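# Four arms set cable runway's far end on bracket

## Task

Place the far end of the cable runway so it sits well onto the bracket, between its lugs, then open the gripper and move the arms away; it only counts if the runway stays there on its own with no robot supporting it.

## Robot and tools

Robots: four identical i2rt Big YAM arms named arm1, arm2, arm3 and arm4. Each has six revolute joints, a two-finger gripper and a wrist camera. Two fixed room cameras, cam_high and cam_low, also view the scene. With joints 1 and 6 at 0 and the hand level and pointing forward, the wrist camera rides on top of the hand and looks toward the fingertips. Reach is about 1.0 m from the joint 1 axis. Joints move at different speeds, so the hand can sweep a wide arc between two postures.

Frames: one shared scene frame, origin on the floor, +z up. The hand point is midway between the fingertips; the hand's z axis runs along the fingers and the fingers open and close along its y axis. Hand poses are computed from each arm's actual foot placement, which is never printed. Commands themselves are in joint space only.

Tool execute_actions. Argument actions: a list holding exactly one action, or empty. An empty list moves nothing and just returns state and images. The action is an object keyed by arm name; under each arm goes joints, an object mapping joint names to absolute targets (not offsets). Keys and ranges: joint1_rad -2.879 to 2.879 (base yaw, positive counter-clockwise viewed from above, 0 unfolds toward where the foot faces); joint2_rad 0 to 3.141 (shoulder, 0 has the upper arm pointing back roughly level, increasing lifts it up then forward); joint3_rad 0 to 3.019 (elbow, 0 folds the forearm onto the upper arm, increasing opens it); joint4_rad -1.692 to 1.57 (hand pitch, positive tilts fingers up); joint5_rad -1.57 to 1.57 (hand side swing, positive toward the arm's right); joint6_rad -2.094 to 2.094 (hand roll, positive clockwise seen from behind the hand); gripper_m 0 to 0.093 (fingertip gap in metres). Angles are radians. Any subset of arms and joints may appear; all named motions start together and may finish at different moments. Arms or joints left out can still be driving toward earlier targets. An unknown key or out-of-range number rejects the whole call with no motion. Optional cameras: list from arm1_cam_wrist, arm2_cam_wrist, arm3_cam_wrist, arm4_cam_wrist, cam_high, cam_low, all; omitted, null or ["all"] returns every camera, [] returns none. Example: {"arm1": {"joints": {"gripper_m": 0.05}}, "arm2": {"joints": {"joint1_rad": 0.3}}}.

Tool wait: seconds, 0 to 10. Commands nothing new and returns the same output as an empty execute_actions.

Tool zoom_image: camera (one of the six names) and region [x0, y0, x1, y1] in pixels of that camera's latest full image, top-left is (0, 0), at most 504 by 504. Gives a finer view.

Tool finished_scene: scene, the integer number of the current scene. Ends it irreversibly after the last command has been held; the result says if the task succeeded and gives the next task if any. Replying with no tool call also ends things.

Reading results: each call returns every arm's state plus images; the pictures line lists cameras in image order. joint_positions gives current angles; a joint counts as done within tolerances of about ±0.045, ±0.14, ±0.09, ±0.055, ±0.03, ±0.035 rad for joints 1 to 6 and ±0.003 m for the gripper. joint_status tells how each commanded motion ended: off_target means it stopped short and may still be pushing; contact_stop or time_out means it now holds where it stopped, though after time_out a joint may keep a target near its position (within 0.375, 0.375, 0.113, 0.225, 0.075, 0.3 rad for joints 1 to 6) and keep pushing, and will move there if freed; on_its_own lists such uncommanded holds, where held at is the target, not the position. To relieve a push, command the joint to its reported position. The line joint command not followed, usually with a cause line, means a self- and inter-arm collision check blocked that arm's joint targets (the gripper part still runs); those joints show not_followed and the arm may retry them on later actions until given passable targets. A tiny change from the current position may not move a joint. A joint carrying weight drifts down.

Things to avoid: the arms do not stop on contact and can press hard, so avoid forcing into objects, the bracket or other arms. A hard squeeze between two robots fails and ends the run; a hard hit may too. No state line reports arm-to-arm contact, and the collision check can react late and ignores fingers, gripper housings and wrist cameras. Arms act independently, so sequence them to avoid crossing paths. Do not knock anything out of the work area or onto the floor, and avoid dropping, slipping or slamming the runway. Loose objects may be nudged occasionally by something external. Gripper force is roughly 50 to 62 N per pad, lower on some grippers.

Motor heat: holding loads or pushing heats motors, even while you deliberate. A MOTOR HOT line appears from 85 °C; at 100 °C that arm's motors and gripper go limp until cooled and it falls, reported as an OVER-TEMPERATURE FAULT, with limit_stop_at_motor_heat on affected keys; resend targets afterward. Keep holds short.

Suggested order: look with the cameras, grip the runway (one or several arms), lift, carry the far end over the bracket between the lugs, lower it until it rests, open grippers, retreat, confirm it stays, then call finished_scene. Simulation time keeps running during your reply, with the robots holding the last command.

Each tool is called by a JSON object that holds its "api" and its "payload", one argument or row to a line.

## Session

I'll start by looking at the scene.

{"api": "execute_actions", "payload": {
  "actions": []
}}

Scene clock: 0.00 s.
Motor temperatures (°C, as the motors report them): arm1=[33 31 31 33 32 33] | arm2=[31 31 31 34 34 33] | arm3=[32 33 33 32 31 33] | arm4=[34 33 32 33 34 34]
arm1.joint_positions: joint1_rad=-0.167 joint2_rad=+0.630 joint3_rad=+1.403 joint4_rad=-1.246 joint5_rad=-0.018 joint6_rad=+0.187 gripper_m=+0.094
arm1.joint_status: not commanded
arm1.hand: x=-0.9141 y=-0.2448 z=+1.3636 quat_wxyz=(-0.387, +0.428, -0.739, -0.347) (m; scene frame)
arm2.joint_positions: joint1_rad=+0.034 joint2_rad=+0.634 joint3_rad=+1.432 joint4_rad=-1.313 joint5_rad=+0.037 joint6_rad=+0.306 gripper_m=+0.094
arm2.joint_status: not commanded
arm2.hand: x=-0.3126 y=+0.2916 z=+1.3303 quat_wxyz=(-0.397, -0.706, -0.490, +0.321) (m; scene frame)
arm3.joint_positions: joint1_rad=-0.217 joint2_rad=+0.568 joint3_rad=+1.374 joint4_rad=-1.504 joint5_rad=-0.155 joint6_rad=-0.163 gripper_m=+0.095
arm3.joint_status: not commanded
arm3.hand: x=+0.6078 y=-0.3464 z=+1.3043 quat_wxyz=(-0.276, +0.698, -0.576, -0.324) (m; scene frame)
arm4.joint_positions: joint1_rad=+0.006 joint2_rad=+0.575 joint3_rad=+1.407 joint4_rad=-1.144 joint5_rad=+0.149 joint6_rad=-0.048 gripper_m=+0.095
arm4.joint_status: not commanded
arm4.hand: x=+1.2182 y=+0.2651 z=+1.4080 quat_wxyz=(-0.384, -0.559, -0.585, +0.445) (m; scene frame)
pictures: arm1_cam_wrist, arm2_cam_wrist, arm3_cam_wrist, arm4_cam_wrist, cam_high, cam_low
Images, in order (width x height): arm1_cam_wrist 504x504, arm2_cam_wrist 504x504, arm3_cam_wrist 504x504, arm4_cam_wrist 504x504, cam_high 896x504, cam_low 896x504.

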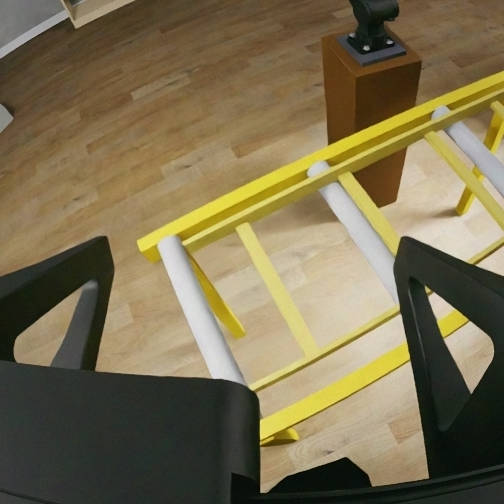

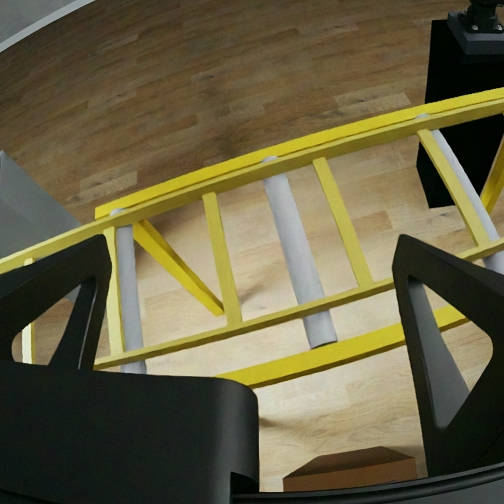

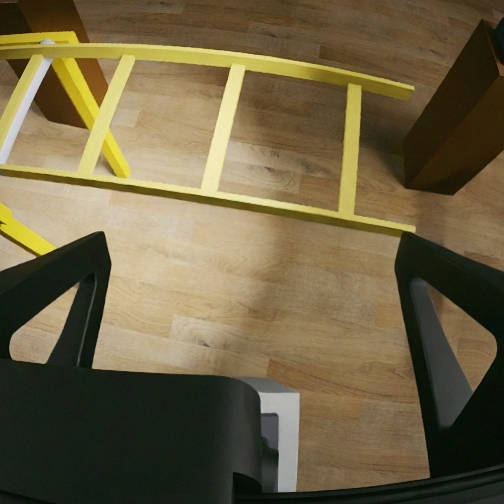

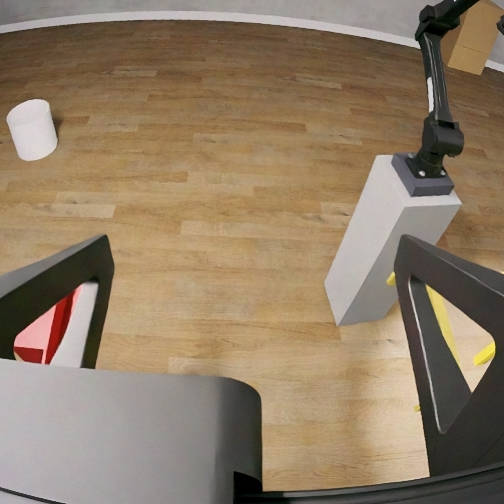

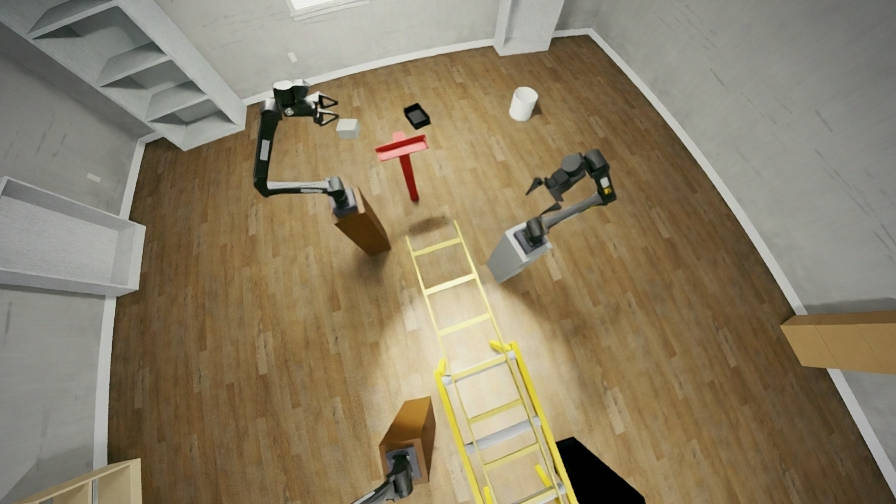

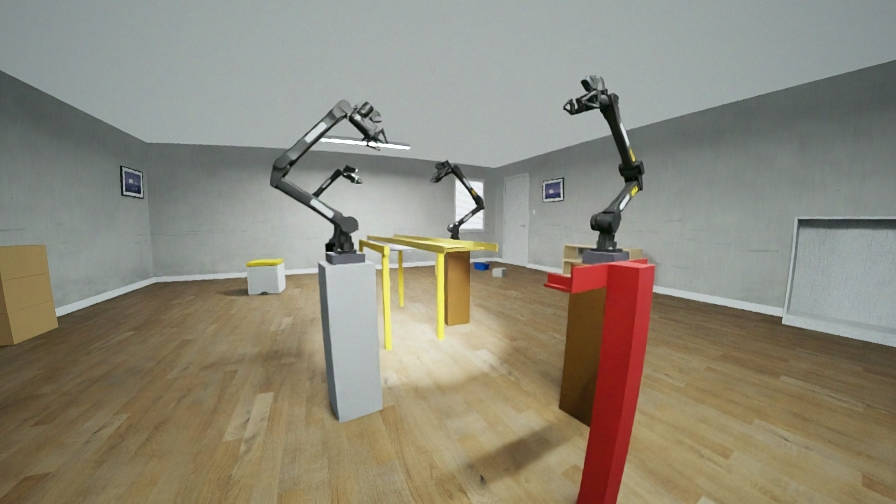

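{"api": "zoom_image", "payload": {
  "camera": "cam_high",
  "region": [300, 100, 600, 400]
}}

{"api": "zoom_image", "payload": {
  "camera": "cam_low",
  "region": [340, 200, 700, 400]
}}

Region (300, 100, 600, 400) of cam_high's 896x504 image, scaled by 1.680, with more detail than that image has.

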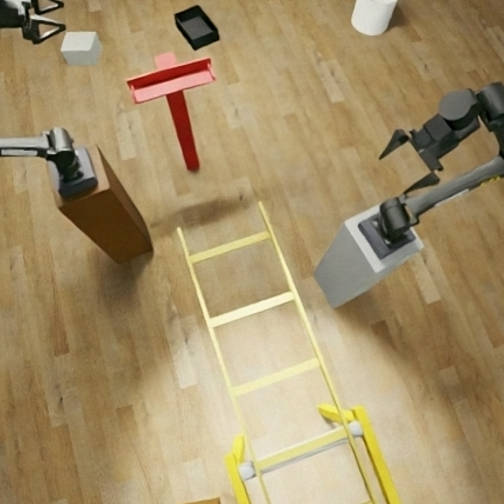

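Region (340, 200, 700, 400) of cam_low's 896x504 image, scaled by 1.400, with more detail than that image has.

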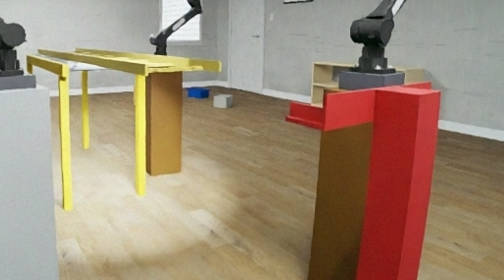

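{"api": "execute_actions", "payload": {
  "actions": [
    {"arm4": {"joints": {"joint1_rad": -0.75, "joint2_rad": 1.57, "joint3_rad": 1.57, "joint4_rad": -1.57, "joint5_rad": 0, "joint6_rad": 0}}}
  ],
  "cameras": ["arm4_cam_wrist", "cam_high"]
}}

Scene clock: 44.67 s.
Motor temperatures (°C, as the motors report them): arm1=[33 31 39 33 32 33] | arm2=[31 31 38 34 34 33] | arm3=[32 33 39 32 31 33] | arm4=[34 33 40 33 34 34]
arm1.joint_positions: joint1_rad=-0.167 joint2_rad=+0.630 joint3_rad=+1.403 joint4_rad=-1.246 joint5_rad=-0.018 joint6_rad=+0.187 gripper_m=+0.094
arm1.joint_status: not commanded
arm1.hand: x=-0.9141 y=-0.2448 z=+1.3636 quat_wxyz=(-0.387, +0.428, -0.739, -0.347) (m; scene frame)
arm2.joint_positions: joint1_rad=+0.034 joint2_rad=+0.634 joint3_rad=+1.432 joint4_rad=-1.313 joint5_rad=+0.037 joint6_rad=+0.306 gripper_m=+0.094
arm2.joint_status: not commanded
arm2.hand: x=-0.3126 y=+0.2916 z=+1.3303 quat_wxyz=(-0.397, -0.706, -0.490, +0.321) (m; scene frame)
arm3.joint_positions: joint1_rad=-0.217 joint2_rad=+0.568 joint3_rad=+1.374 joint4_rad=-1.504 joint5_rad=-0.155 joint6_rad=-0.163 gripper_m=+0.095
arm3.joint_status: not commanded
arm3.hand: x=+0.6078 y=-0.3464 z=+1.3043 quat_wxyz=(-0.276, +0.698, -0.576, -0.324) (m; scene frame)
arm4.joint_positions: joint1_rad=-0.756 joint2_rad=+1.582 joint3_rad=+1.551 joint4_rad=-1.553 joint5_rad=+0.000 joint6_rad=-0.015 gripper_m=+0.095
arm4.joint_status: all done
arm4.hand: x=+0.9311 y=+0.1249 z=+1.0573 quat_wxyz=(+0.005, -0.894, -0.448, -0.007) (m; scene frame)
pictures: arm4_cam_wrist, cam_high
Images, in order (width x height): arm4_cam_wrist 504x504, cam_high 896x504.

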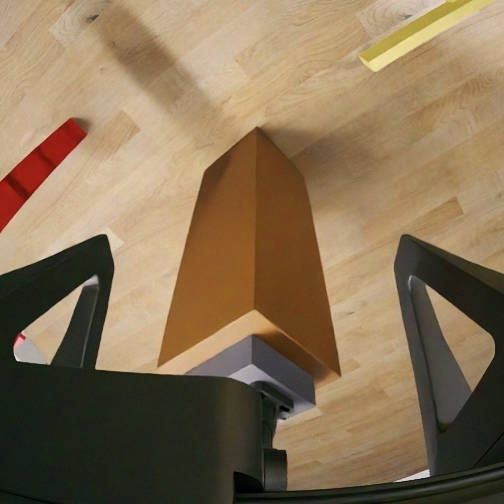

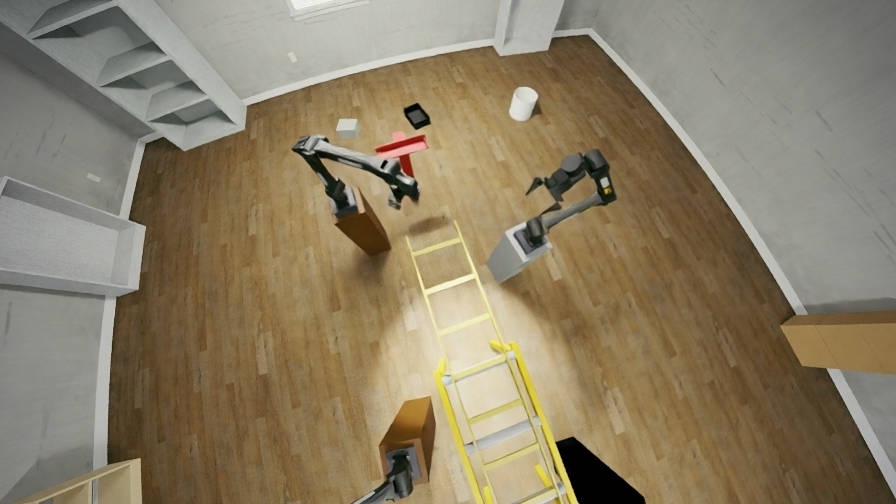

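{"api": "execute_actions", "payload": {
  "actions": [
    {"arm4": {"joints": {"joint1_rad": -0.83, "joint2_rad": 2.21, "joint3_rad": 2.305, "joint4_rad": -1.665, "joint5_rad": 0, "joint6_rad": -0.71}}}
  ],
  "cameras": ["arm4_cam_wrist", "cam_high"]
}}

Scene clock: 79.50 s.
Motor temperatures (°C, as the motors report them): arm1=[33 31 40 33 32 33] | arm2=[31 31 39 34 34 33] | arm3=[32 33 40 32 31 33] | arm4=[34 37 43 33 34 34]
arm1.joint_positions: joint1_rad=-0.167 joint2_rad=+0.630 joint3_rad=+1.403 joint4_rad=-1.246 joint5_rad=-0.018 joint6_rad=+0.187 gripper_m=+0.094
arm1.joint_status: not commanded
arm1.hand: x=-0.9141 y=-0.2448 z=+1.3636 quat_wxyz=(-0.387, +0.428, -0.739, -0.347) (m; scene frame)
arm2.joint_positions: joint1_rad=+0.034 joint2_rad=+0.634 joint3_rad=+1.432 joint4_rad=-1.313 joint5_rad=+0.037 joint6_rad=+0.306 gripper_m=+0.094
arm2.joint_status: not commanded
arm2.hand: x=-0.3126 y=+0.2916 z=+1.3303 quat_wxyz=(-0.397, -0.706, -0.490, +0.321) (m; scene frame)
arm3.joint_positions: joint1_rad=-0.217 joint2_rad=+0.568 joint3_rad=+1.374 joint4_rad=-1.504 joint5_rad=-0.155 joint6_rad=-0.163 gripper_m=+0.095
arm3.joint_status: not commanded
arm3.hand: x=+0.6078 y=-0.3464 z=+1.3043 quat_wxyz=(-0.276, +0.698, -0.576, -0.324) (m; scene frame)
arm4.joint_positions: joint1_rad=-0.836 joint2_rad=+2.231 joint3_rad=+2.253 joint4_rad=-1.652 joint5_rad=+0.000 joint6_rad=-0.694 gripper_m=+0.095
arm4.joint_status: all done
arm4.hand: x=+0.7659 y=-0.0001 z=+0.9569 quat_wxyz=(+0.004, -0.722, -0.691, -0.031) (m; scene frame)
pictures: arm4_cam_wrist, cam_high
Images, in order (width x height): arm4_cam_wrist 504x504, cam_high 896x504.

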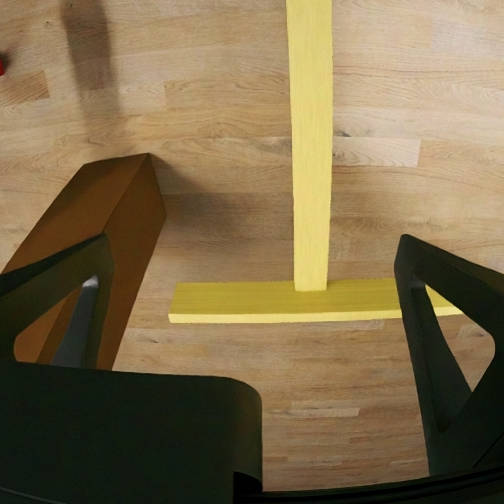

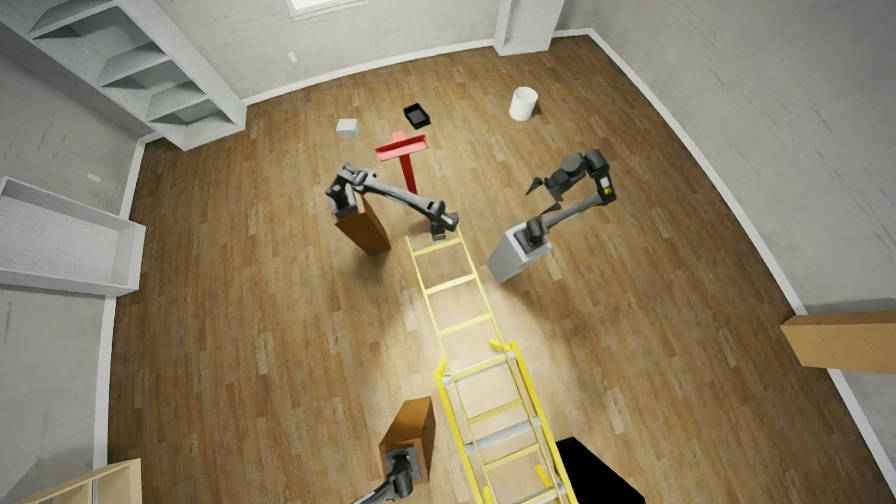

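{"api": "execute_actions", "payload": {
  "actions": [
    {"arm4": {"joints": {"joint1_rad": -0.865, "joint2_rad": 2.30, "joint3_rad": 2.335, "joint4_rad": -1.56, "joint5_rad": 0, "joint6_rad": -0.74}}}
  ],
  "cameras": ["arm4_cam_wrist", "cam_low", "arm3_cam_wrist"]
}}

Scene clock: 102.00 s.
Motor temperatures (°C, as the motors report them): arm1=[33 31 41 33 32 33] | arm2=[31 31 40 34 34 33] | arm3=[32 33 41 32 31 33] | arm4=[34 43 47 33 34 34]
arm1.joint_positions: joint1_rad=-0.167 joint2_rad=+0.630 joint3_rad=+1.403 joint4_rad=-1.246 joint5_rad=-0.018 joint6_rad=+0.187 gripper_m=+0.094
arm1.joint_status: not commanded
arm1.hand: x=-0.9141 y=-0.2448 z=+1.3636 quat_wxyz=(-0.387, +0.428, -0.739, -0.347) (m; scene frame)
arm2.joint_positions: joint1_rad=+0.034 joint2_rad=+0.634 joint3_rad=+1.432 joint4_rad=-1.313 joint5_rad=+0.037 joint6_rad=+0.306 gripper_m=+0.094
arm2.joint_status: not commanded
arm2.hand: x=-0.3126 y=+0.2916 z=+1.3303 quat_wxyz=(-0.397, -0.706, -0.490, +0.321) (m; scene frame)
arm3.joint_positions: joint1_rad=-0.217 joint2_rad=+0.568 joint3_rad=+1.374 joint4_rad=-1.504 joint5_rad=-0.155 joint6_rad=-0.163 gripper_m=+0.095
arm3.joint_status: not commanded
arm3.hand: x=+0.6078 y=-0.3464 z=+1.3043 quat_wxyz=(-0.276, +0.698, -0.576, -0.324) (m; scene frame)
arm4.joint_positions: joint1_rad=-0.866 joint2_rad=+2.289 joint3_rad=+2.284 joint4_rad=-1.579 joint5_rad=+0.000 joint6_rad=-0.724 gripper_m=+0.095
arm4.joint_status: all done
arm4.hand: x=+0.7336 y=-0.0049 z=+0.9286 quat_wxyz=(+0.002, -0.722, -0.692, -0.009) (m; scene frame)
pictures: arm3_cam_wrist, arm4_cam_wrist, cam_low
Images, in order (width x height): arm3_cam_wrist 504x504, arm4_cam_wrist 504x504, cam_low 896x504.

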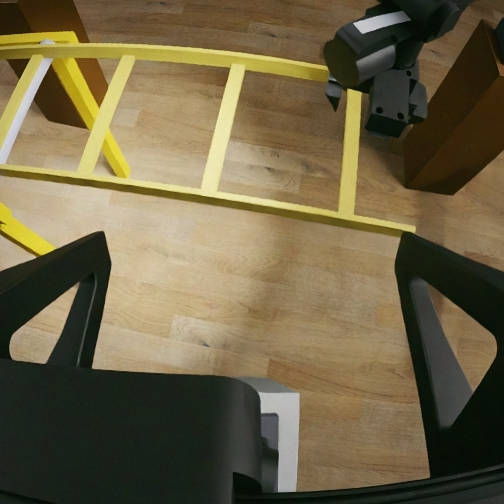

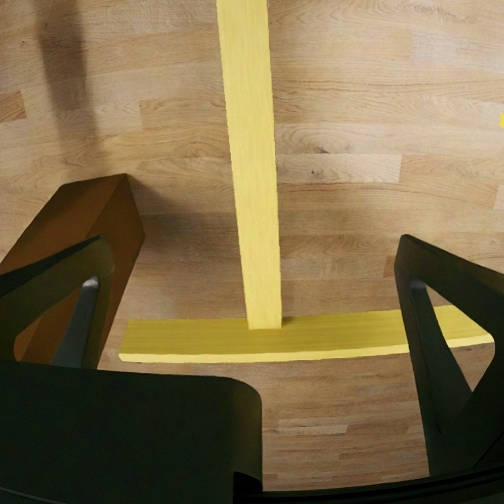

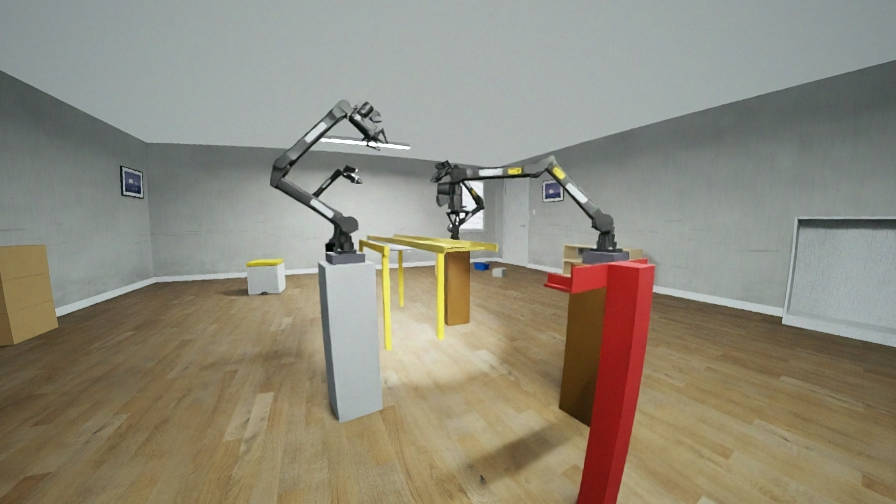

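{"api": "execute_actions", "payload": {
  "actions": [
    {"arm4": {"joints": {"joint1_rad": -0.865, "joint2_rad": 2.30, "joint3_rad": 2.21, "joint4_rad": -1.44, "joint5_rad": 0, "joint6_rad": -0.74}}}
  ],
  "cameras": ["arm4_cam_wrist", "cam_low"]
}}

Scene clock: 107.20 s.
Motor temperatures (°C, as the motors report them): arm1=[33 31 41 33 32 33] | arm2=[31 31 40 34 34 33] | arm3=[32 33 41 32 31 33] | arm4=[34 44 47 33 34 34]
arm1.joint_positions: joint1_rad=-0.167 joint2_rad=+0.630 joint3_rad=+1.403 joint4_rad=-1.246 joint5_rad=-0.018 joint6_rad=+0.187 gripper_m=+0.094
arm1.joint_status: not commanded
arm1.hand: x=-0.9141 y=-0.2448 z=+1.3636 quat_wxyz=(-0.387, +0.428, -0.739, -0.347) (m; scene frame)
arm2.joint_positions: joint1_rad=+0.034 joint2_rad=+0.634 joint3_rad=+1.432 joint4_rad=-1.313 joint5_rad=+0.037 joint6_rad=+0.306 gripper_m=+0.094
arm2.joint_status: not commanded
arm2.hand: x=-0.3126 y=+0.2916 z=+1.3303 quat_wxyz=(-0.397, -0.706, -0.490, +0.321) (m; scene frame)
arm3.joint_positions: joint1_rad=-0.217 joint2_rad=+0.568 joint3_rad=+1.374 joint4_rad=-1.504 joint5_rad=-0.155 joint6_rad=-0.163 gripper_m=+0.095
arm3.joint_status: not commanded
arm3.hand: x=+0.6078 y=-0.3464 z=+1.3043 quat_wxyz=(-0.276, +0.698, -0.576, -0.324) (m; scene frame)
arm4.joint_positions: joint1_rad=-0.866 joint2_rad=+2.293 joint3_rad=+2.205 joint4_rad=-1.459 joint5_rad=+0.000 joint6_rad=-0.724 gripper_m=+0.095
arm4.joint_status: all done
arm4.hand: x=+0.7276 y=-0.0111 z=+0.8962 quat_wxyz=(+0.001, -0.722, -0.692, +0.010) (m; scene frame)
pictures: arm4_cam_wrist, cam_low
Images, in order (width x height): arm4_cam_wrist 504x504, cam_low 896x504.

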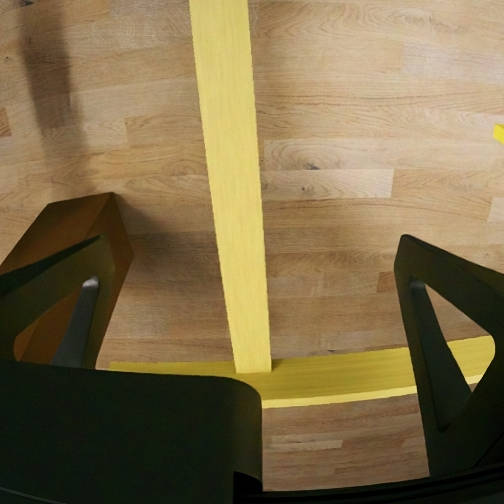

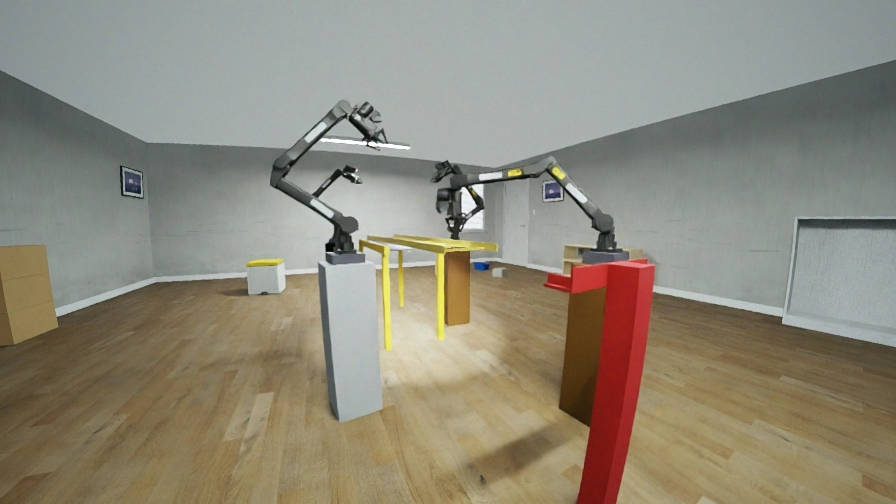

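{"api": "execute_actions", "payload": {
  "actions": [
    {"arm4": {"joints": {"joint1_rad": -0.86, "joint2_rad": 2.30, "joint3_rad": 2.08, "joint4_rad": -1.34, "joint5_rad": 0, "joint6_rad": -0.74}}}
  ],
  "cameras": ["arm4_cam_wrist", "cam_low"]
}}

{"api": "zoom_image", "payload": {
  "camera": "cam_low",
  "region": [380, 150, 560, 290]
}}

Scene clock: 112.60 s.
Motor temperatures (°C, as the motors report them): arm1=[33 31 41 33 32 33] | arm2=[31 31 40 35 34 33] | arm3=[32 33 41 32 31 33] | arm4=[34 45 46 33 34 34]
arm1.joint_positions: joint1_rad=-0.167 joint2_rad=+0.630 joint3_rad=+1.403 joint4_rad=-1.246 joint5_rad=-0.018 joint6_rad=+0.187 gripper_m=+0.094
arm1.joint_status: not commanded
arm1.hand: x=-0.9141 y=-0.2448 z=+1.3636 quat_wxyz=(-0.387, +0.428, -0.739, -0.347) (m; scene frame)
arm2.joint_positions: joint1_rad=+0.034 joint2_rad=+0.634 joint3_rad=+1.432 joint4_rad=-1.313 joint5_rad=+0.037 joint6_rad=+0.306 gripper_m=+0.094
arm2.joint_status: not commanded
arm2.hand: x=-0.3126 y=+0.2916 z=+1.3303 quat_wxyz=(-0.397, -0.706, -0.490, +0.321) (m; scene frame)
arm3.joint_positions: joint1_rad=-0.217 joint2_rad=+0.568 joint3_rad=+1.374 joint4_rad=-1.504 joint5_rad=-0.155 joint6_rad=-0.163 gripper_m=+0.095
arm3.joint_status: not commanded
arm3.hand: x=+0.6078 y=-0.3464 z=+1.3043 quat_wxyz=(-0.276, +0.698, -0.576, -0.324) (m; scene frame)
arm4.joint_positions: joint1_rad=-0.866 joint2_rad=+2.297 joint3_rad=+2.073 joint4_rad=-1.359 joint5_rad=+0.000 joint6_rad=-0.725 gripper_m=+0.095
arm4.joint_status: all done
arm4.hand: x=+0.7386 y=+0.0006 z=+0.8439 quat_wxyz=(+0.002, -0.722, -0.692, -0.008) (m; scene frame)
pictures: arm4_cam_wrist, cam_low
Images, in order (width x height): arm4_cam_wrist 504x504, cam_low 896x504.

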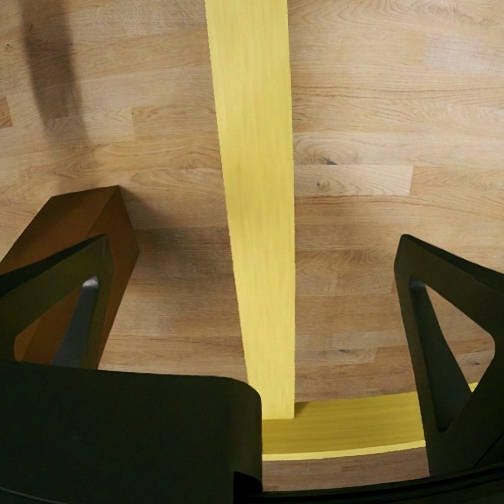

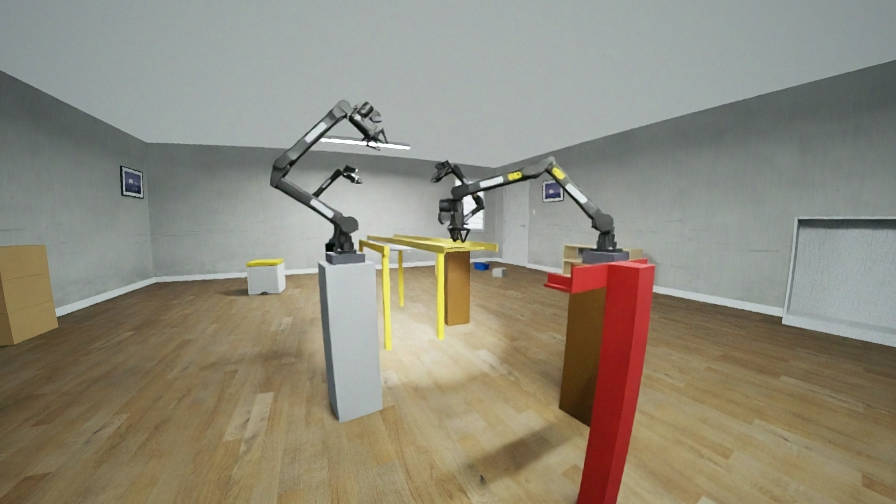

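Region (380, 150, 560, 290) of cam_low's 896x504 image, scaled by 2.800, with more detail than that image has.

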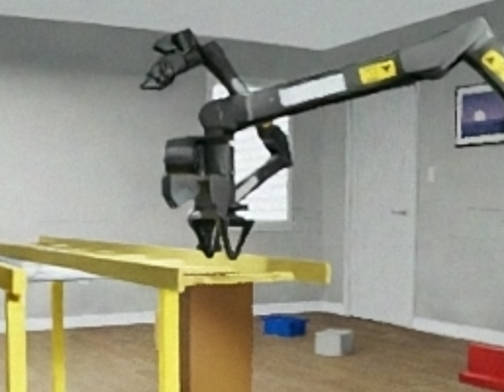

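{"api": "execute_actions", "payload": {
  "actions": [
    {"arm4": {"joints": {"joint1_rad": -0.86, "joint2_rad": 2.30, "joint3_rad": 1.97, "joint4_rad": -1.24, "joint5_rad": 0, "joint6_rad": -0.74}}}
  ],
  "cameras": ["arm4_cam_wrist", "cam_low"]
}}

{"api": "zoom_image", "payload": {
  "camera": "cam_low",
  "region": [380, 150, 560, 290]
}}

Scene clock: 119.10 s.
Motor temperatures (°C, as the motors report them): arm1=[33 31 42 33 32 33] | arm2=[31 31 40 35 34 33] | arm3=[32 33 41 32 31 33] | arm4=[34 45 45 33 34 34]
arm1.joint_positions: joint1_rad=-0.167 joint2_rad=+0.630 joint3_rad=+1.403 joint4_rad=-1.246 joint5_rad=-0.018 joint6_rad=+0.187 gripper_m=+0.094
arm1.joint_status: not commanded
arm1.hand: x=-0.9141 y=-0.2448 z=+1.3636 quat_wxyz=(-0.387, +0.428, -0.739, -0.347) (m; scene frame)
arm2.joint_positions: joint1_rad=+0.034 joint2_rad=+0.634 joint3_rad=+1.432 joint4_rad=-1.313 joint5_rad=+0.037 joint6_rad=+0.306 gripper_m=+0.094
arm2.joint_status: not commanded
arm2.hand: x=-0.3126 y=+0.2916 z=+1.3303 quat_wxyz=(-0.397, -0.706, -0.490, +0.321) (m; scene frame)
arm3.joint_positions: joint1_rad=-0.217 joint2_rad=+0.568 joint3_rad=+1.374 joint4_rad=-1.504 joint5_rad=-0.155 joint6_rad=-0.163 gripper_m=+0.095
arm3.joint_status: not commanded
arm3.hand: x=+0.6078 y=-0.3464 z=+1.3043 quat_wxyz=(-0.276, +0.698, -0.576, -0.324) (m; scene frame)
arm4.joint_positions: joint1_rad=-0.866 joint2_rad=+2.298 joint3_rad=+1.962 joint4_rad=-1.259 joint5_rad=+0.000 joint6_rad=-0.725 gripper_m=+0.095
arm4.joint_status: all done
arm4.hand: x=+0.7487 y=+0.0112 z=+0.8025 quat_wxyz=(+0.002, -0.722, -0.692, -0.014) (m; scene frame)
pictures: arm4_cam_wrist, cam_low
Images, in order (width x height): arm4_cam_wrist 504x504, cam_low 896x504.

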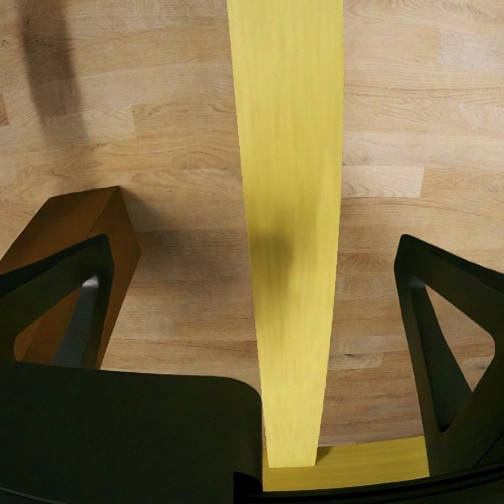

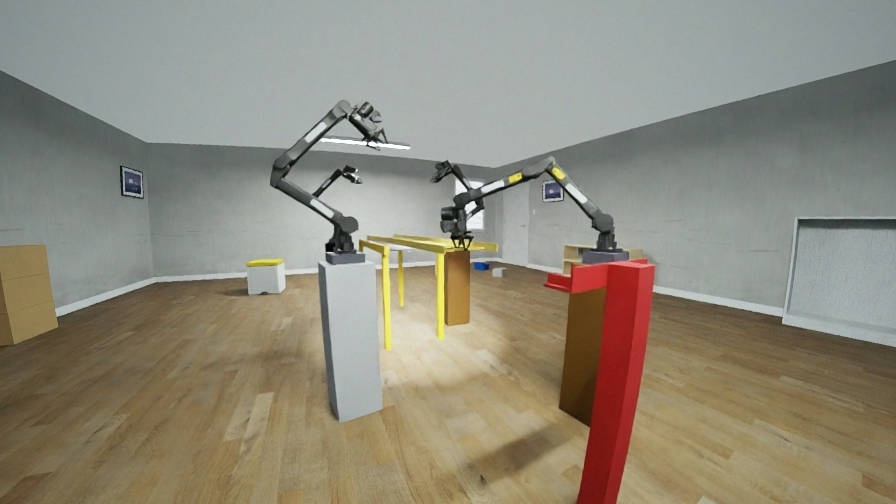

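Region (380, 150, 560, 290) of cam_low's 896x504 image, scaled by 2.800, with more detail than that image has.

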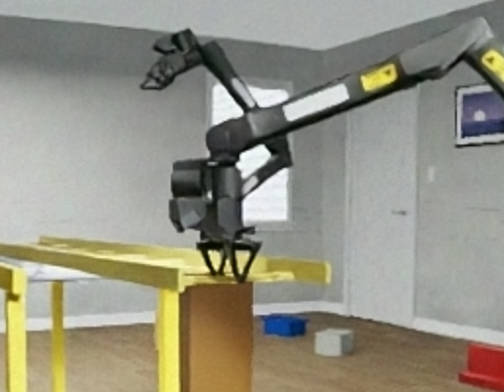

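{"api": "execute_actions", "payload": {
  "actions": [
    {"arm4": {"joints": {"joint1_rad": -0.87, "joint2_rad": 2.30, "joint3_rad": 1.92, "joint4_rad": -1.19, "joint5_rad": 0, "joint6_rad": -0.74}}}
  ],
  "cameras": []
}}

{"api": "execute_actions", "payload": {
  "actions": [
    {"arm4": {"joints": {"gripper_m": 0.0}}}
  ],
  "cameras": ["arm4_cam_wrist"]
}}

Scene clock: 125.40 s.
Motor temperatures (°C, as the motors report them): arm1=[33 31 42 33 32 33] | arm2=[31 31 40 35 34 33] | arm3=[32 33 41 32 31 33] | arm4=[34 46 44 33 34 34]
arm1.joint_positions: joint1_rad=-0.167 joint2_rad=+0.630 joint3_rad=+1.403 joint4_rad=-1.246 joint5_rad=-0.018 joint6_rad=+0.187 gripper_m=+0.094
arm1.joint_status: not commanded
arm1.hand: x=-0.9141 y=-0.2448 z=+1.3636 quat_wxyz=(-0.387, +0.428, -0.739, -0.347) (m; scene frame)
arm2.joint_positions: joint1_rad=+0.034 joint2_rad=+0.634 joint3_rad=+1.432 joint4_rad=-1.313 joint5_rad=+0.037 joint6_rad=+0.306 gripper_m=+0.094
arm2.joint_status: not commanded
arm2.hand: x=-0.3126 y=+0.2916 z=+1.3303 quat_wxyz=(-0.397, -0.706, -0.490, +0.321) (m; scene frame)
arm3.joint_positions: joint1_rad=-0.217 joint2_rad=+0.568 joint3_rad=+1.374 joint4_rad=-1.504 joint5_rad=-0.155 joint6_rad=-0.163 gripper_m=+0.095
arm3.joint_status: not commanded
arm3.hand: x=+0.6078 y=-0.3464 z=+1.3043 quat_wxyz=(-0.276, +0.698, -0.576, -0.324) (m; scene frame)
arm4.joint_positions: joint1_rad=-0.866 joint2_rad=+2.298 joint3_rad=+1.918 joint4_rad=-1.209 joint5_rad=+0.000 joint6_rad=-0.725 gripper_m=+0.095
arm4.joint_status: all done
arm4.hand: x=+0.7519 y=+0.0146 z=+0.7867 quat_wxyz=(+0.002, -0.722, -0.692, -0.011) (m; scene frame)
pictures: none
No camera images: the call's "cameras" was empty. Leave "cameras" out to get every camera's image.

Scene clock: 126.13 s.
Motor temperatures (°C, as the motors report them): arm1=[33 31 42 33 32 33] | arm2=[31 31 40 35 34 33] | arm3=[32 33 41 32 31 33] | arm4=[34 46 44 33 34 34]
arm1.joint_positions: joint1_rad=-0.167 joint2_rad=+0.630 joint3_rad=+1.403 joint4_rad=-1.246 joint5_rad=-0.018 joint6_rad=+0.187 gripper_m=+0.094
arm1.joint_status: not commanded
arm1.hand: x=-0.9141 y=-0.2448 z=+1.3636 quat_wxyz=(-0.387, +0.428, -0.739, -0.347) (m; scene frame)
arm2.joint_positions: joint1_rad=+0.034 joint2_rad=+0.634 joint3_rad=+1.432 joint4_rad=-1.313 joint5_rad=+0.037 joint6_rad=+0.306 gripper_m=+0.094
arm2.joint_status: not commanded
arm2.hand: x=-0.3126 y=+0.2916 z=+1.3303 quat_wxyz=(-0.397, -0.706, -0.490, +0.321) (m; scene frame)
arm3.joint_positions: joint1_rad=-0.217 joint2_rad=+0.568 joint3_rad=+1.374 joint4_rad=-1.504 joint5_rad=-0.155 joint6_rad=-0.163 gripper_m=+0.095
arm3.joint_status: not commanded
arm3.hand: x=+0.6078 y=-0.3464 z=+1.3043 quat_wxyz=(-0.276, +0.698, -0.576, -0.324) (m; scene frame)
arm4.joint_positions: joint1_rad=-0.873 joint2_rad=+2.298 joint3_rad=+1.917 joint4_rad=-1.189 joint5_rad=+0.003 joint6_rad=-0.767 gripper_m=+0.025
arm4.joint_status: gripper_m off_target (ended at +0.025, target +0.000)
arm4.hand: x=+0.7450 y=+0.0150 z=+0.7862 quat_wxyz=(+0.003, -0.709, -0.705, -0.001) (m; scene frame)
pictures: arm4_cam_wrist
Images, in order (width x height): arm4_cam_wrist 504x504.

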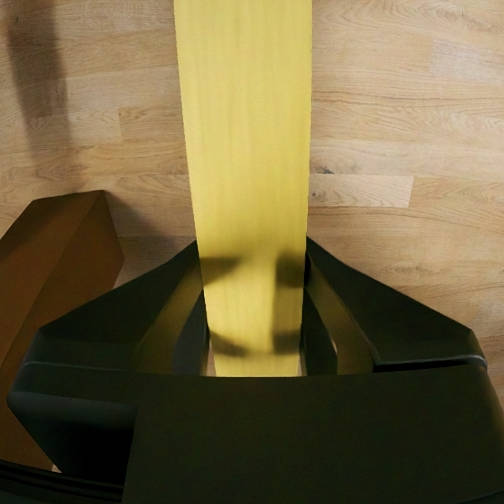

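{"api": "execute_actions", "payload": {
  "actions": [
    {"arm4": {"joints": {"joint1_rad": -0.725, "joint2_rad": 2.084, "joint3_rad": 1.62, "joint4_rad": -1.10, "joint5_rad": 0, "joint6_rad": -0.615, "gripper_m": 0.0}}}
  ],
  "cameras": []
}}

{"api": "execute_actions", "payload": {
  "actions": [
    {"arm4": {"joints": {"joint1_rad": -0.53, "joint2_rad": 1.926, "joint3_rad": 1.39, "joint4_rad": -1.03, "joint5_rad": 0, "joint6_rad": -0.416, "gripper_m": 0.0}}}
  ],
  "cameras": ["arm4_cam_wrist", "cam_high", "cam_low"]
}}

Scene clock: 170.90 s.
Motor temperatures (°C, as the motors report them): arm1=[33 31 43 33 32 33] | arm2=[31 31 42 35 34 33] | arm3=[32 33 43 32 31 33] | arm4=[34 49 43 33 34 34]
arm1.joint_positions: joint1_rad=-0.167 joint2_rad=+0.630 joint3_rad=+1.403 joint4_rad=-1.246 joint5_rad=-0.018 joint6_rad=+0.187 gripper_m=+0.094
arm1.joint_status: not commanded
arm1.hand: x=-0.9141 y=-0.2448 z=+1.3636 quat_wxyz=(-0.387, +0.428, -0.739, -0.347) (m; scene frame)
arm2.joint_positions: joint1_rad=+0.034 joint2_rad=+0.634 joint3_rad=+1.432 joint4_rad=-1.313 joint5_rad=+0.037 joint6_rad=+0.306 gripper_m=+0.094
arm2.joint_status: not commanded
arm2.hand: x=-0.3126 y=+0.2916 z=+1.3303 quat_wxyz=(-0.397, -0.706, -0.490, +0.321) (m; scene frame)
arm3.joint_positions: joint1_rad=-0.217 joint2_rad=+0.568 joint3_rad=+1.374 joint4_rad=-1.504 joint5_rad=-0.155 joint6_rad=-0.163 gripper_m=+0.095
arm3.joint_status: not commanded
arm3.hand: x=+0.6078 y=-0.3464 z=+1.3043 quat_wxyz=(-0.276, +0.698, -0.576, -0.324) (m; scene frame)
arm4.joint_positions: joint1_rad=-0.715 joint2_rad=+2.122 joint3_rad=+1.580 joint4_rad=-1.095 joint5_rad=+0.003 joint6_rad=-0.638 gripper_m=+0.025
arm4.joint_status: gripper_m off_target (ended at +0.025, target +0.000); the others done
arm4.hand: x=+0.8792 y=+0.0199 z=+0.7810 quat_wxyz=(+0.008, -0.699, -0.715, -0.035) (m; scene frame)
pictures: none
No camera images: the call's "cameras" was empty. Leave "cameras" out to get every camera's image.

Scene clock: 172.80 s.
Motor temperatures (°C, as the motors report them): arm1=[33 31 43 33 32 33] | arm2=[31 31 42 35 34 33] | arm3=[32 33 43 32 31 33] | arm4=[34 49 43 33 34 34]
arm1.joint_positions: joint1_rad=-0.167 joint2_rad=+0.630 joint3_rad=+1.403 joint4_rad=-1.246 joint5_rad=-0.018 joint6_rad=+0.187 gripper_m=+0.094
arm1.joint_status: not commanded
arm1.hand: x=-0.9141 y=-0.2448 z=+1.3636 quat_wxyz=(-0.387, +0.428, -0.739, -0.347) (m; scene frame)
arm2.joint_positions: joint1_rad=+0.034 joint2_rad=+0.634 joint3_rad=+1.432 joint4_rad=-1.313 joint5_rad=+0.037 joint6_rad=+0.306 gripper_m=+0.094
arm2.joint_status: not commanded
arm2.hand: x=-0.3126 y=+0.2916 z=+1.3303 quat_wxyz=(-0.397, -0.706, -0.490, +0.321) (m; scene frame)
arm3.joint_positions: joint1_rad=-0.217 joint2_rad=+0.568 joint3_rad=+1.374 joint4_rad=-1.504 joint5_rad=-0.155 joint6_rad=-0.163 gripper_m=+0.095
arm3.joint_status: not commanded
arm3.hand: x=+0.6078 y=-0.3464 z=+1.3043 quat_wxyz=(-0.276, +0.698, -0.576, -0.324) (m; scene frame)
arm4.joint_positions: joint1_rad=-0.527 joint2_rad=+1.997 joint3_rad=+1.332 joint4_rad=-1.013 joint5_rad=+0.008 joint6_rad=-0.463 gripper_m=+0.025
arm4.joint_status: joint6_rad off_target (ended at -0.463, target -0.416); gripper_m off_target (ended at +0.025, target +0.000); the others done
arm4.hand: x=+1.0051 y=+0.0329 z=+0.7731 quat_wxyz=(+0.023, -0.693, -0.718, -0.051) (m; scene frame)
pictures: arm4_cam_wrist, cam_high, cam_low
Images, in order (width x height): arm4_cam_wrist 504x504, cam_high 896x504, cam_low 896x504.

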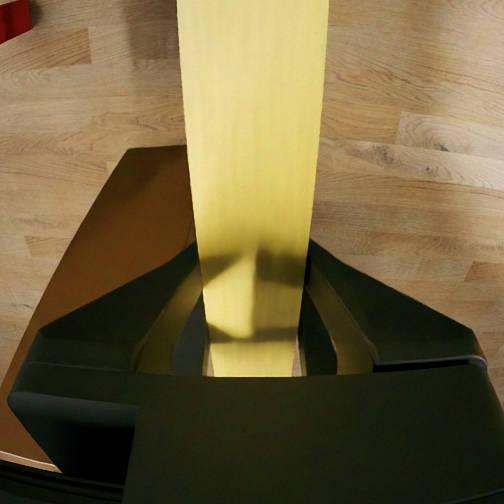

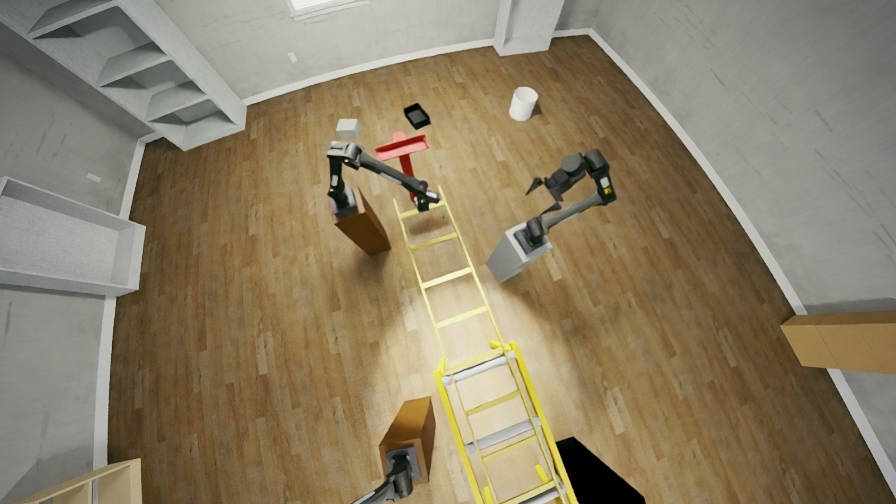

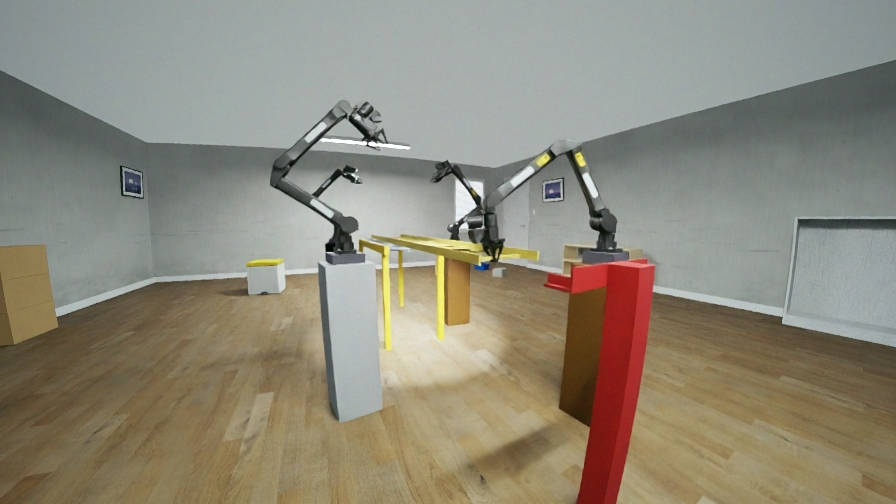

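{"api": "execute_actions", "payload": {
  "actions": [
    {"arm4": {"joints": {"joint1_rad": -0.25, "joint2_rad": 1.74, "joint3_rad": 1.31, "joint4_rad": -1.02, "joint5_rad": 0, "joint6_rad": -0.10, "gripper_m": 0.0}}}
  ],
  "cameras": ["arm4_cam_wrist", "cam_high", "cam_low"]
}}

Scene clock: 184.23 s.
Motor temperatures (°C, as the motors report them): arm1=[33 31 44 33 32 33] | arm2=[31 31 42 35 34 33] | arm3=[32 33 43 32 31 33] | arm4=[34 50 46 33 34 34]
arm1.joint_positions: joint1_rad=-0.167 joint2_rad=+0.630 joint3_rad=+1.403 joint4_rad=-1.246 joint5_rad=-0.018 joint6_rad=+0.187 gripper_m=+0.094
arm1.joint_status: not commanded
arm1.hand: x=-0.9141 y=-0.2448 z=+1.3636 quat_wxyz=(-0.387, +0.428, -0.739, -0.347) (m; scene frame)
arm2.joint_positions: joint1_rad=+0.034 joint2_rad=+0.634 joint3_rad=+1.432 joint4_rad=-1.313 joint5_rad=+0.037 joint6_rad=+0.306 gripper_m=+0.094
arm2.joint_status: not commanded
arm2.hand: x=-0.3126 y=+0.2916 z=+1.3303 quat_wxyz=(-0.397, -0.706, -0.490, +0.321) (m; scene frame)
arm3.joint_positions: joint1_rad=-0.217 joint2_rad=+0.568 joint3_rad=+1.374 joint4_rad=-1.504 joint5_rad=-0.155 joint6_rad=-0.163 gripper_m=+0.095
arm3.joint_status: not commanded
arm3.hand: x=+0.6078 y=-0.3464 z=+1.3043 quat_wxyz=(-0.276, +0.698, -0.576, -0.324) (m; scene frame)
arm4.joint_positions: joint1_rad=-0.249 joint2_rad=+1.911 joint3_rad=+1.240 joint4_rad=-1.000 joint5_rad=+0.002 joint6_rad=-0.165 gripper_m=+0.025
arm4.joint_status: joint2_rad time_out (moved -0.086 of -0.257); joint6_rad time_out (moved +0.298 of +0.363); gripper_m off_target (ended at +0.025, target +0.000); the others done
arm4.on_its_own: joint2_rad reads +1.911 and still pushes toward +1.740 since a time_out; joint6_rad reads -0.165 and still pushes toward -0.100 since a time_out
arm4.hand: x=+1.1464 y=+0.0188 z=+0.7889 quat_wxyz=(+0.032, -0.701, -0.711, -0.042) (m; scene frame)
pictures: arm4_cam_wrist, cam_high, cam_low
Images, in order (width x height): arm4_cam_wrist 504x504, cam_high 896x504, cam_low 896x504.

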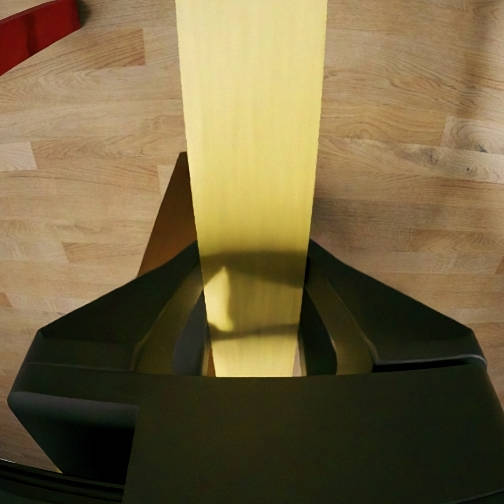

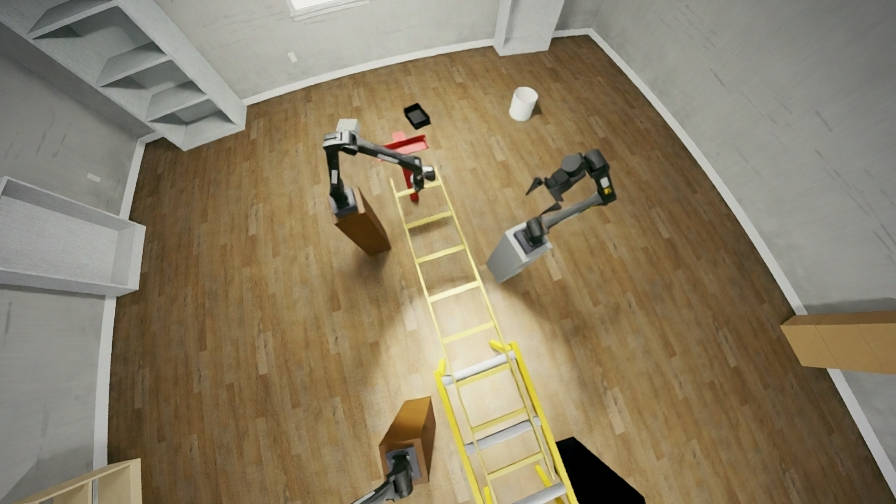

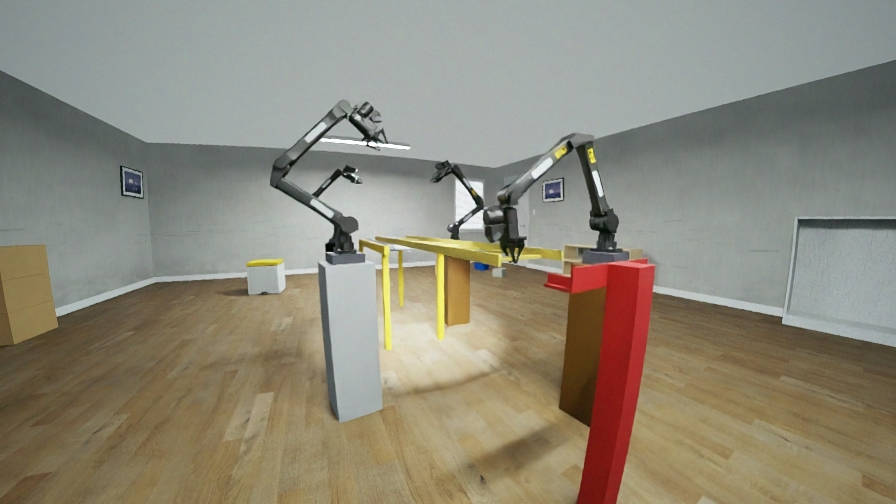

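{"api": "execute_actions", "payload": {
  "actions": [
    {"arm3": {"joints": {"joint1_rad": -0.6, "joint2_rad": 1.82, "joint3_rad": 1.60, "joint4_rad": -1.345, "joint5_rad": 0, "joint6_rad": -0.41, "gripper_m": 0.093}}, "arm4": {"joints": {"joint2_rad": 1.85, "joint6_rad": -0.14}}}
  ],
  "cameras": ["arm3_cam_wrist", "cam_high"]
}}

Scene clock: 201.97 s.
Motor temperatures (°C, as the motors report them): arm1=[33 31 44 33 32 33] | arm2=[31 31 42 35 34 33] | arm3=[32 33 43 32 31 33] | arm4=[34 55 48 33 34 35]
arm1.joint_positions: joint1_rad=-0.167 joint2_rad=+0.630 joint3_rad=+1.403 joint4_rad=-1.246 joint5_rad=-0.018 joint6_rad=+0.187 gripper_m=+0.094
arm1.joint_status: not commanded
arm1.hand: x=-0.9141 y=-0.2448 z=+1.3636 quat_wxyz=(-0.387, +0.428, -0.739, -0.347) (m; scene frame)
arm2.joint_positions: joint1_rad=+0.034 joint2_rad=+0.634 joint3_rad=+1.432 joint4_rad=-1.313 joint5_rad=+0.037 joint6_rad=+0.306 gripper_m=+0.094
arm2.joint_status: not commanded
arm2.hand: x=-0.3126 y=+0.2916 z=+1.3303 quat_wxyz=(-0.397, -0.706, -0.490, +0.321) (m; scene frame)
arm3.joint_positions: joint1_rad=-0.594 joint2_rad=+1.828 joint3_rad=+1.587 joint4_rad=-1.348 joint5_rad=-0.002 joint6_rad=-0.400 gripper_m=+0.093
arm3.joint_status: all done
arm3.hand: x=+0.8437 y=-0.0357 z=+0.9320 quat_wxyz=(+0.015, +0.702, -0.712, -0.001) (m; scene frame)
arm4.joint_positions: joint1_rad=-0.249 joint2_rad=+1.918 joint3_rad=+1.240 joint4_rad=-1.000 joint5_rad=+0.002 joint6_rad=-0.166 gripper_m=+0.025
arm4.joint_status: all done
arm4.hand: x=+1.1466 y=+0.0198 z=+0.7857 quat_wxyz=(+0.033, -0.700, -0.712, -0.045) (m; scene frame)
pictures: arm3_cam_wrist, cam_high
Images, in order (width x height): arm3_cam_wrist 504x504, cam_high 896x504.

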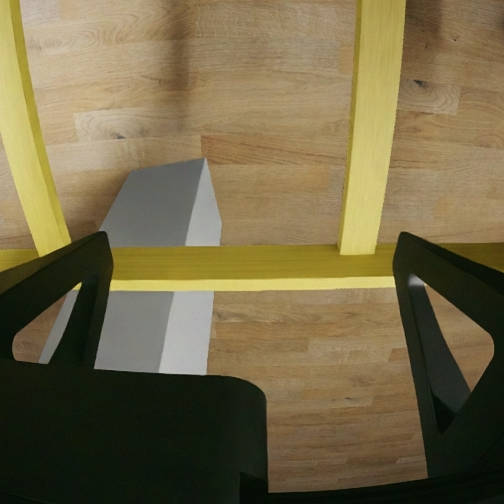

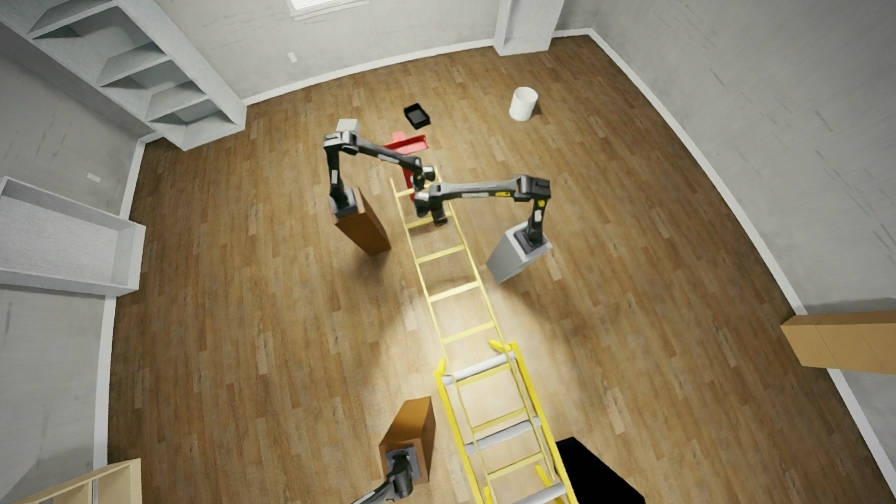

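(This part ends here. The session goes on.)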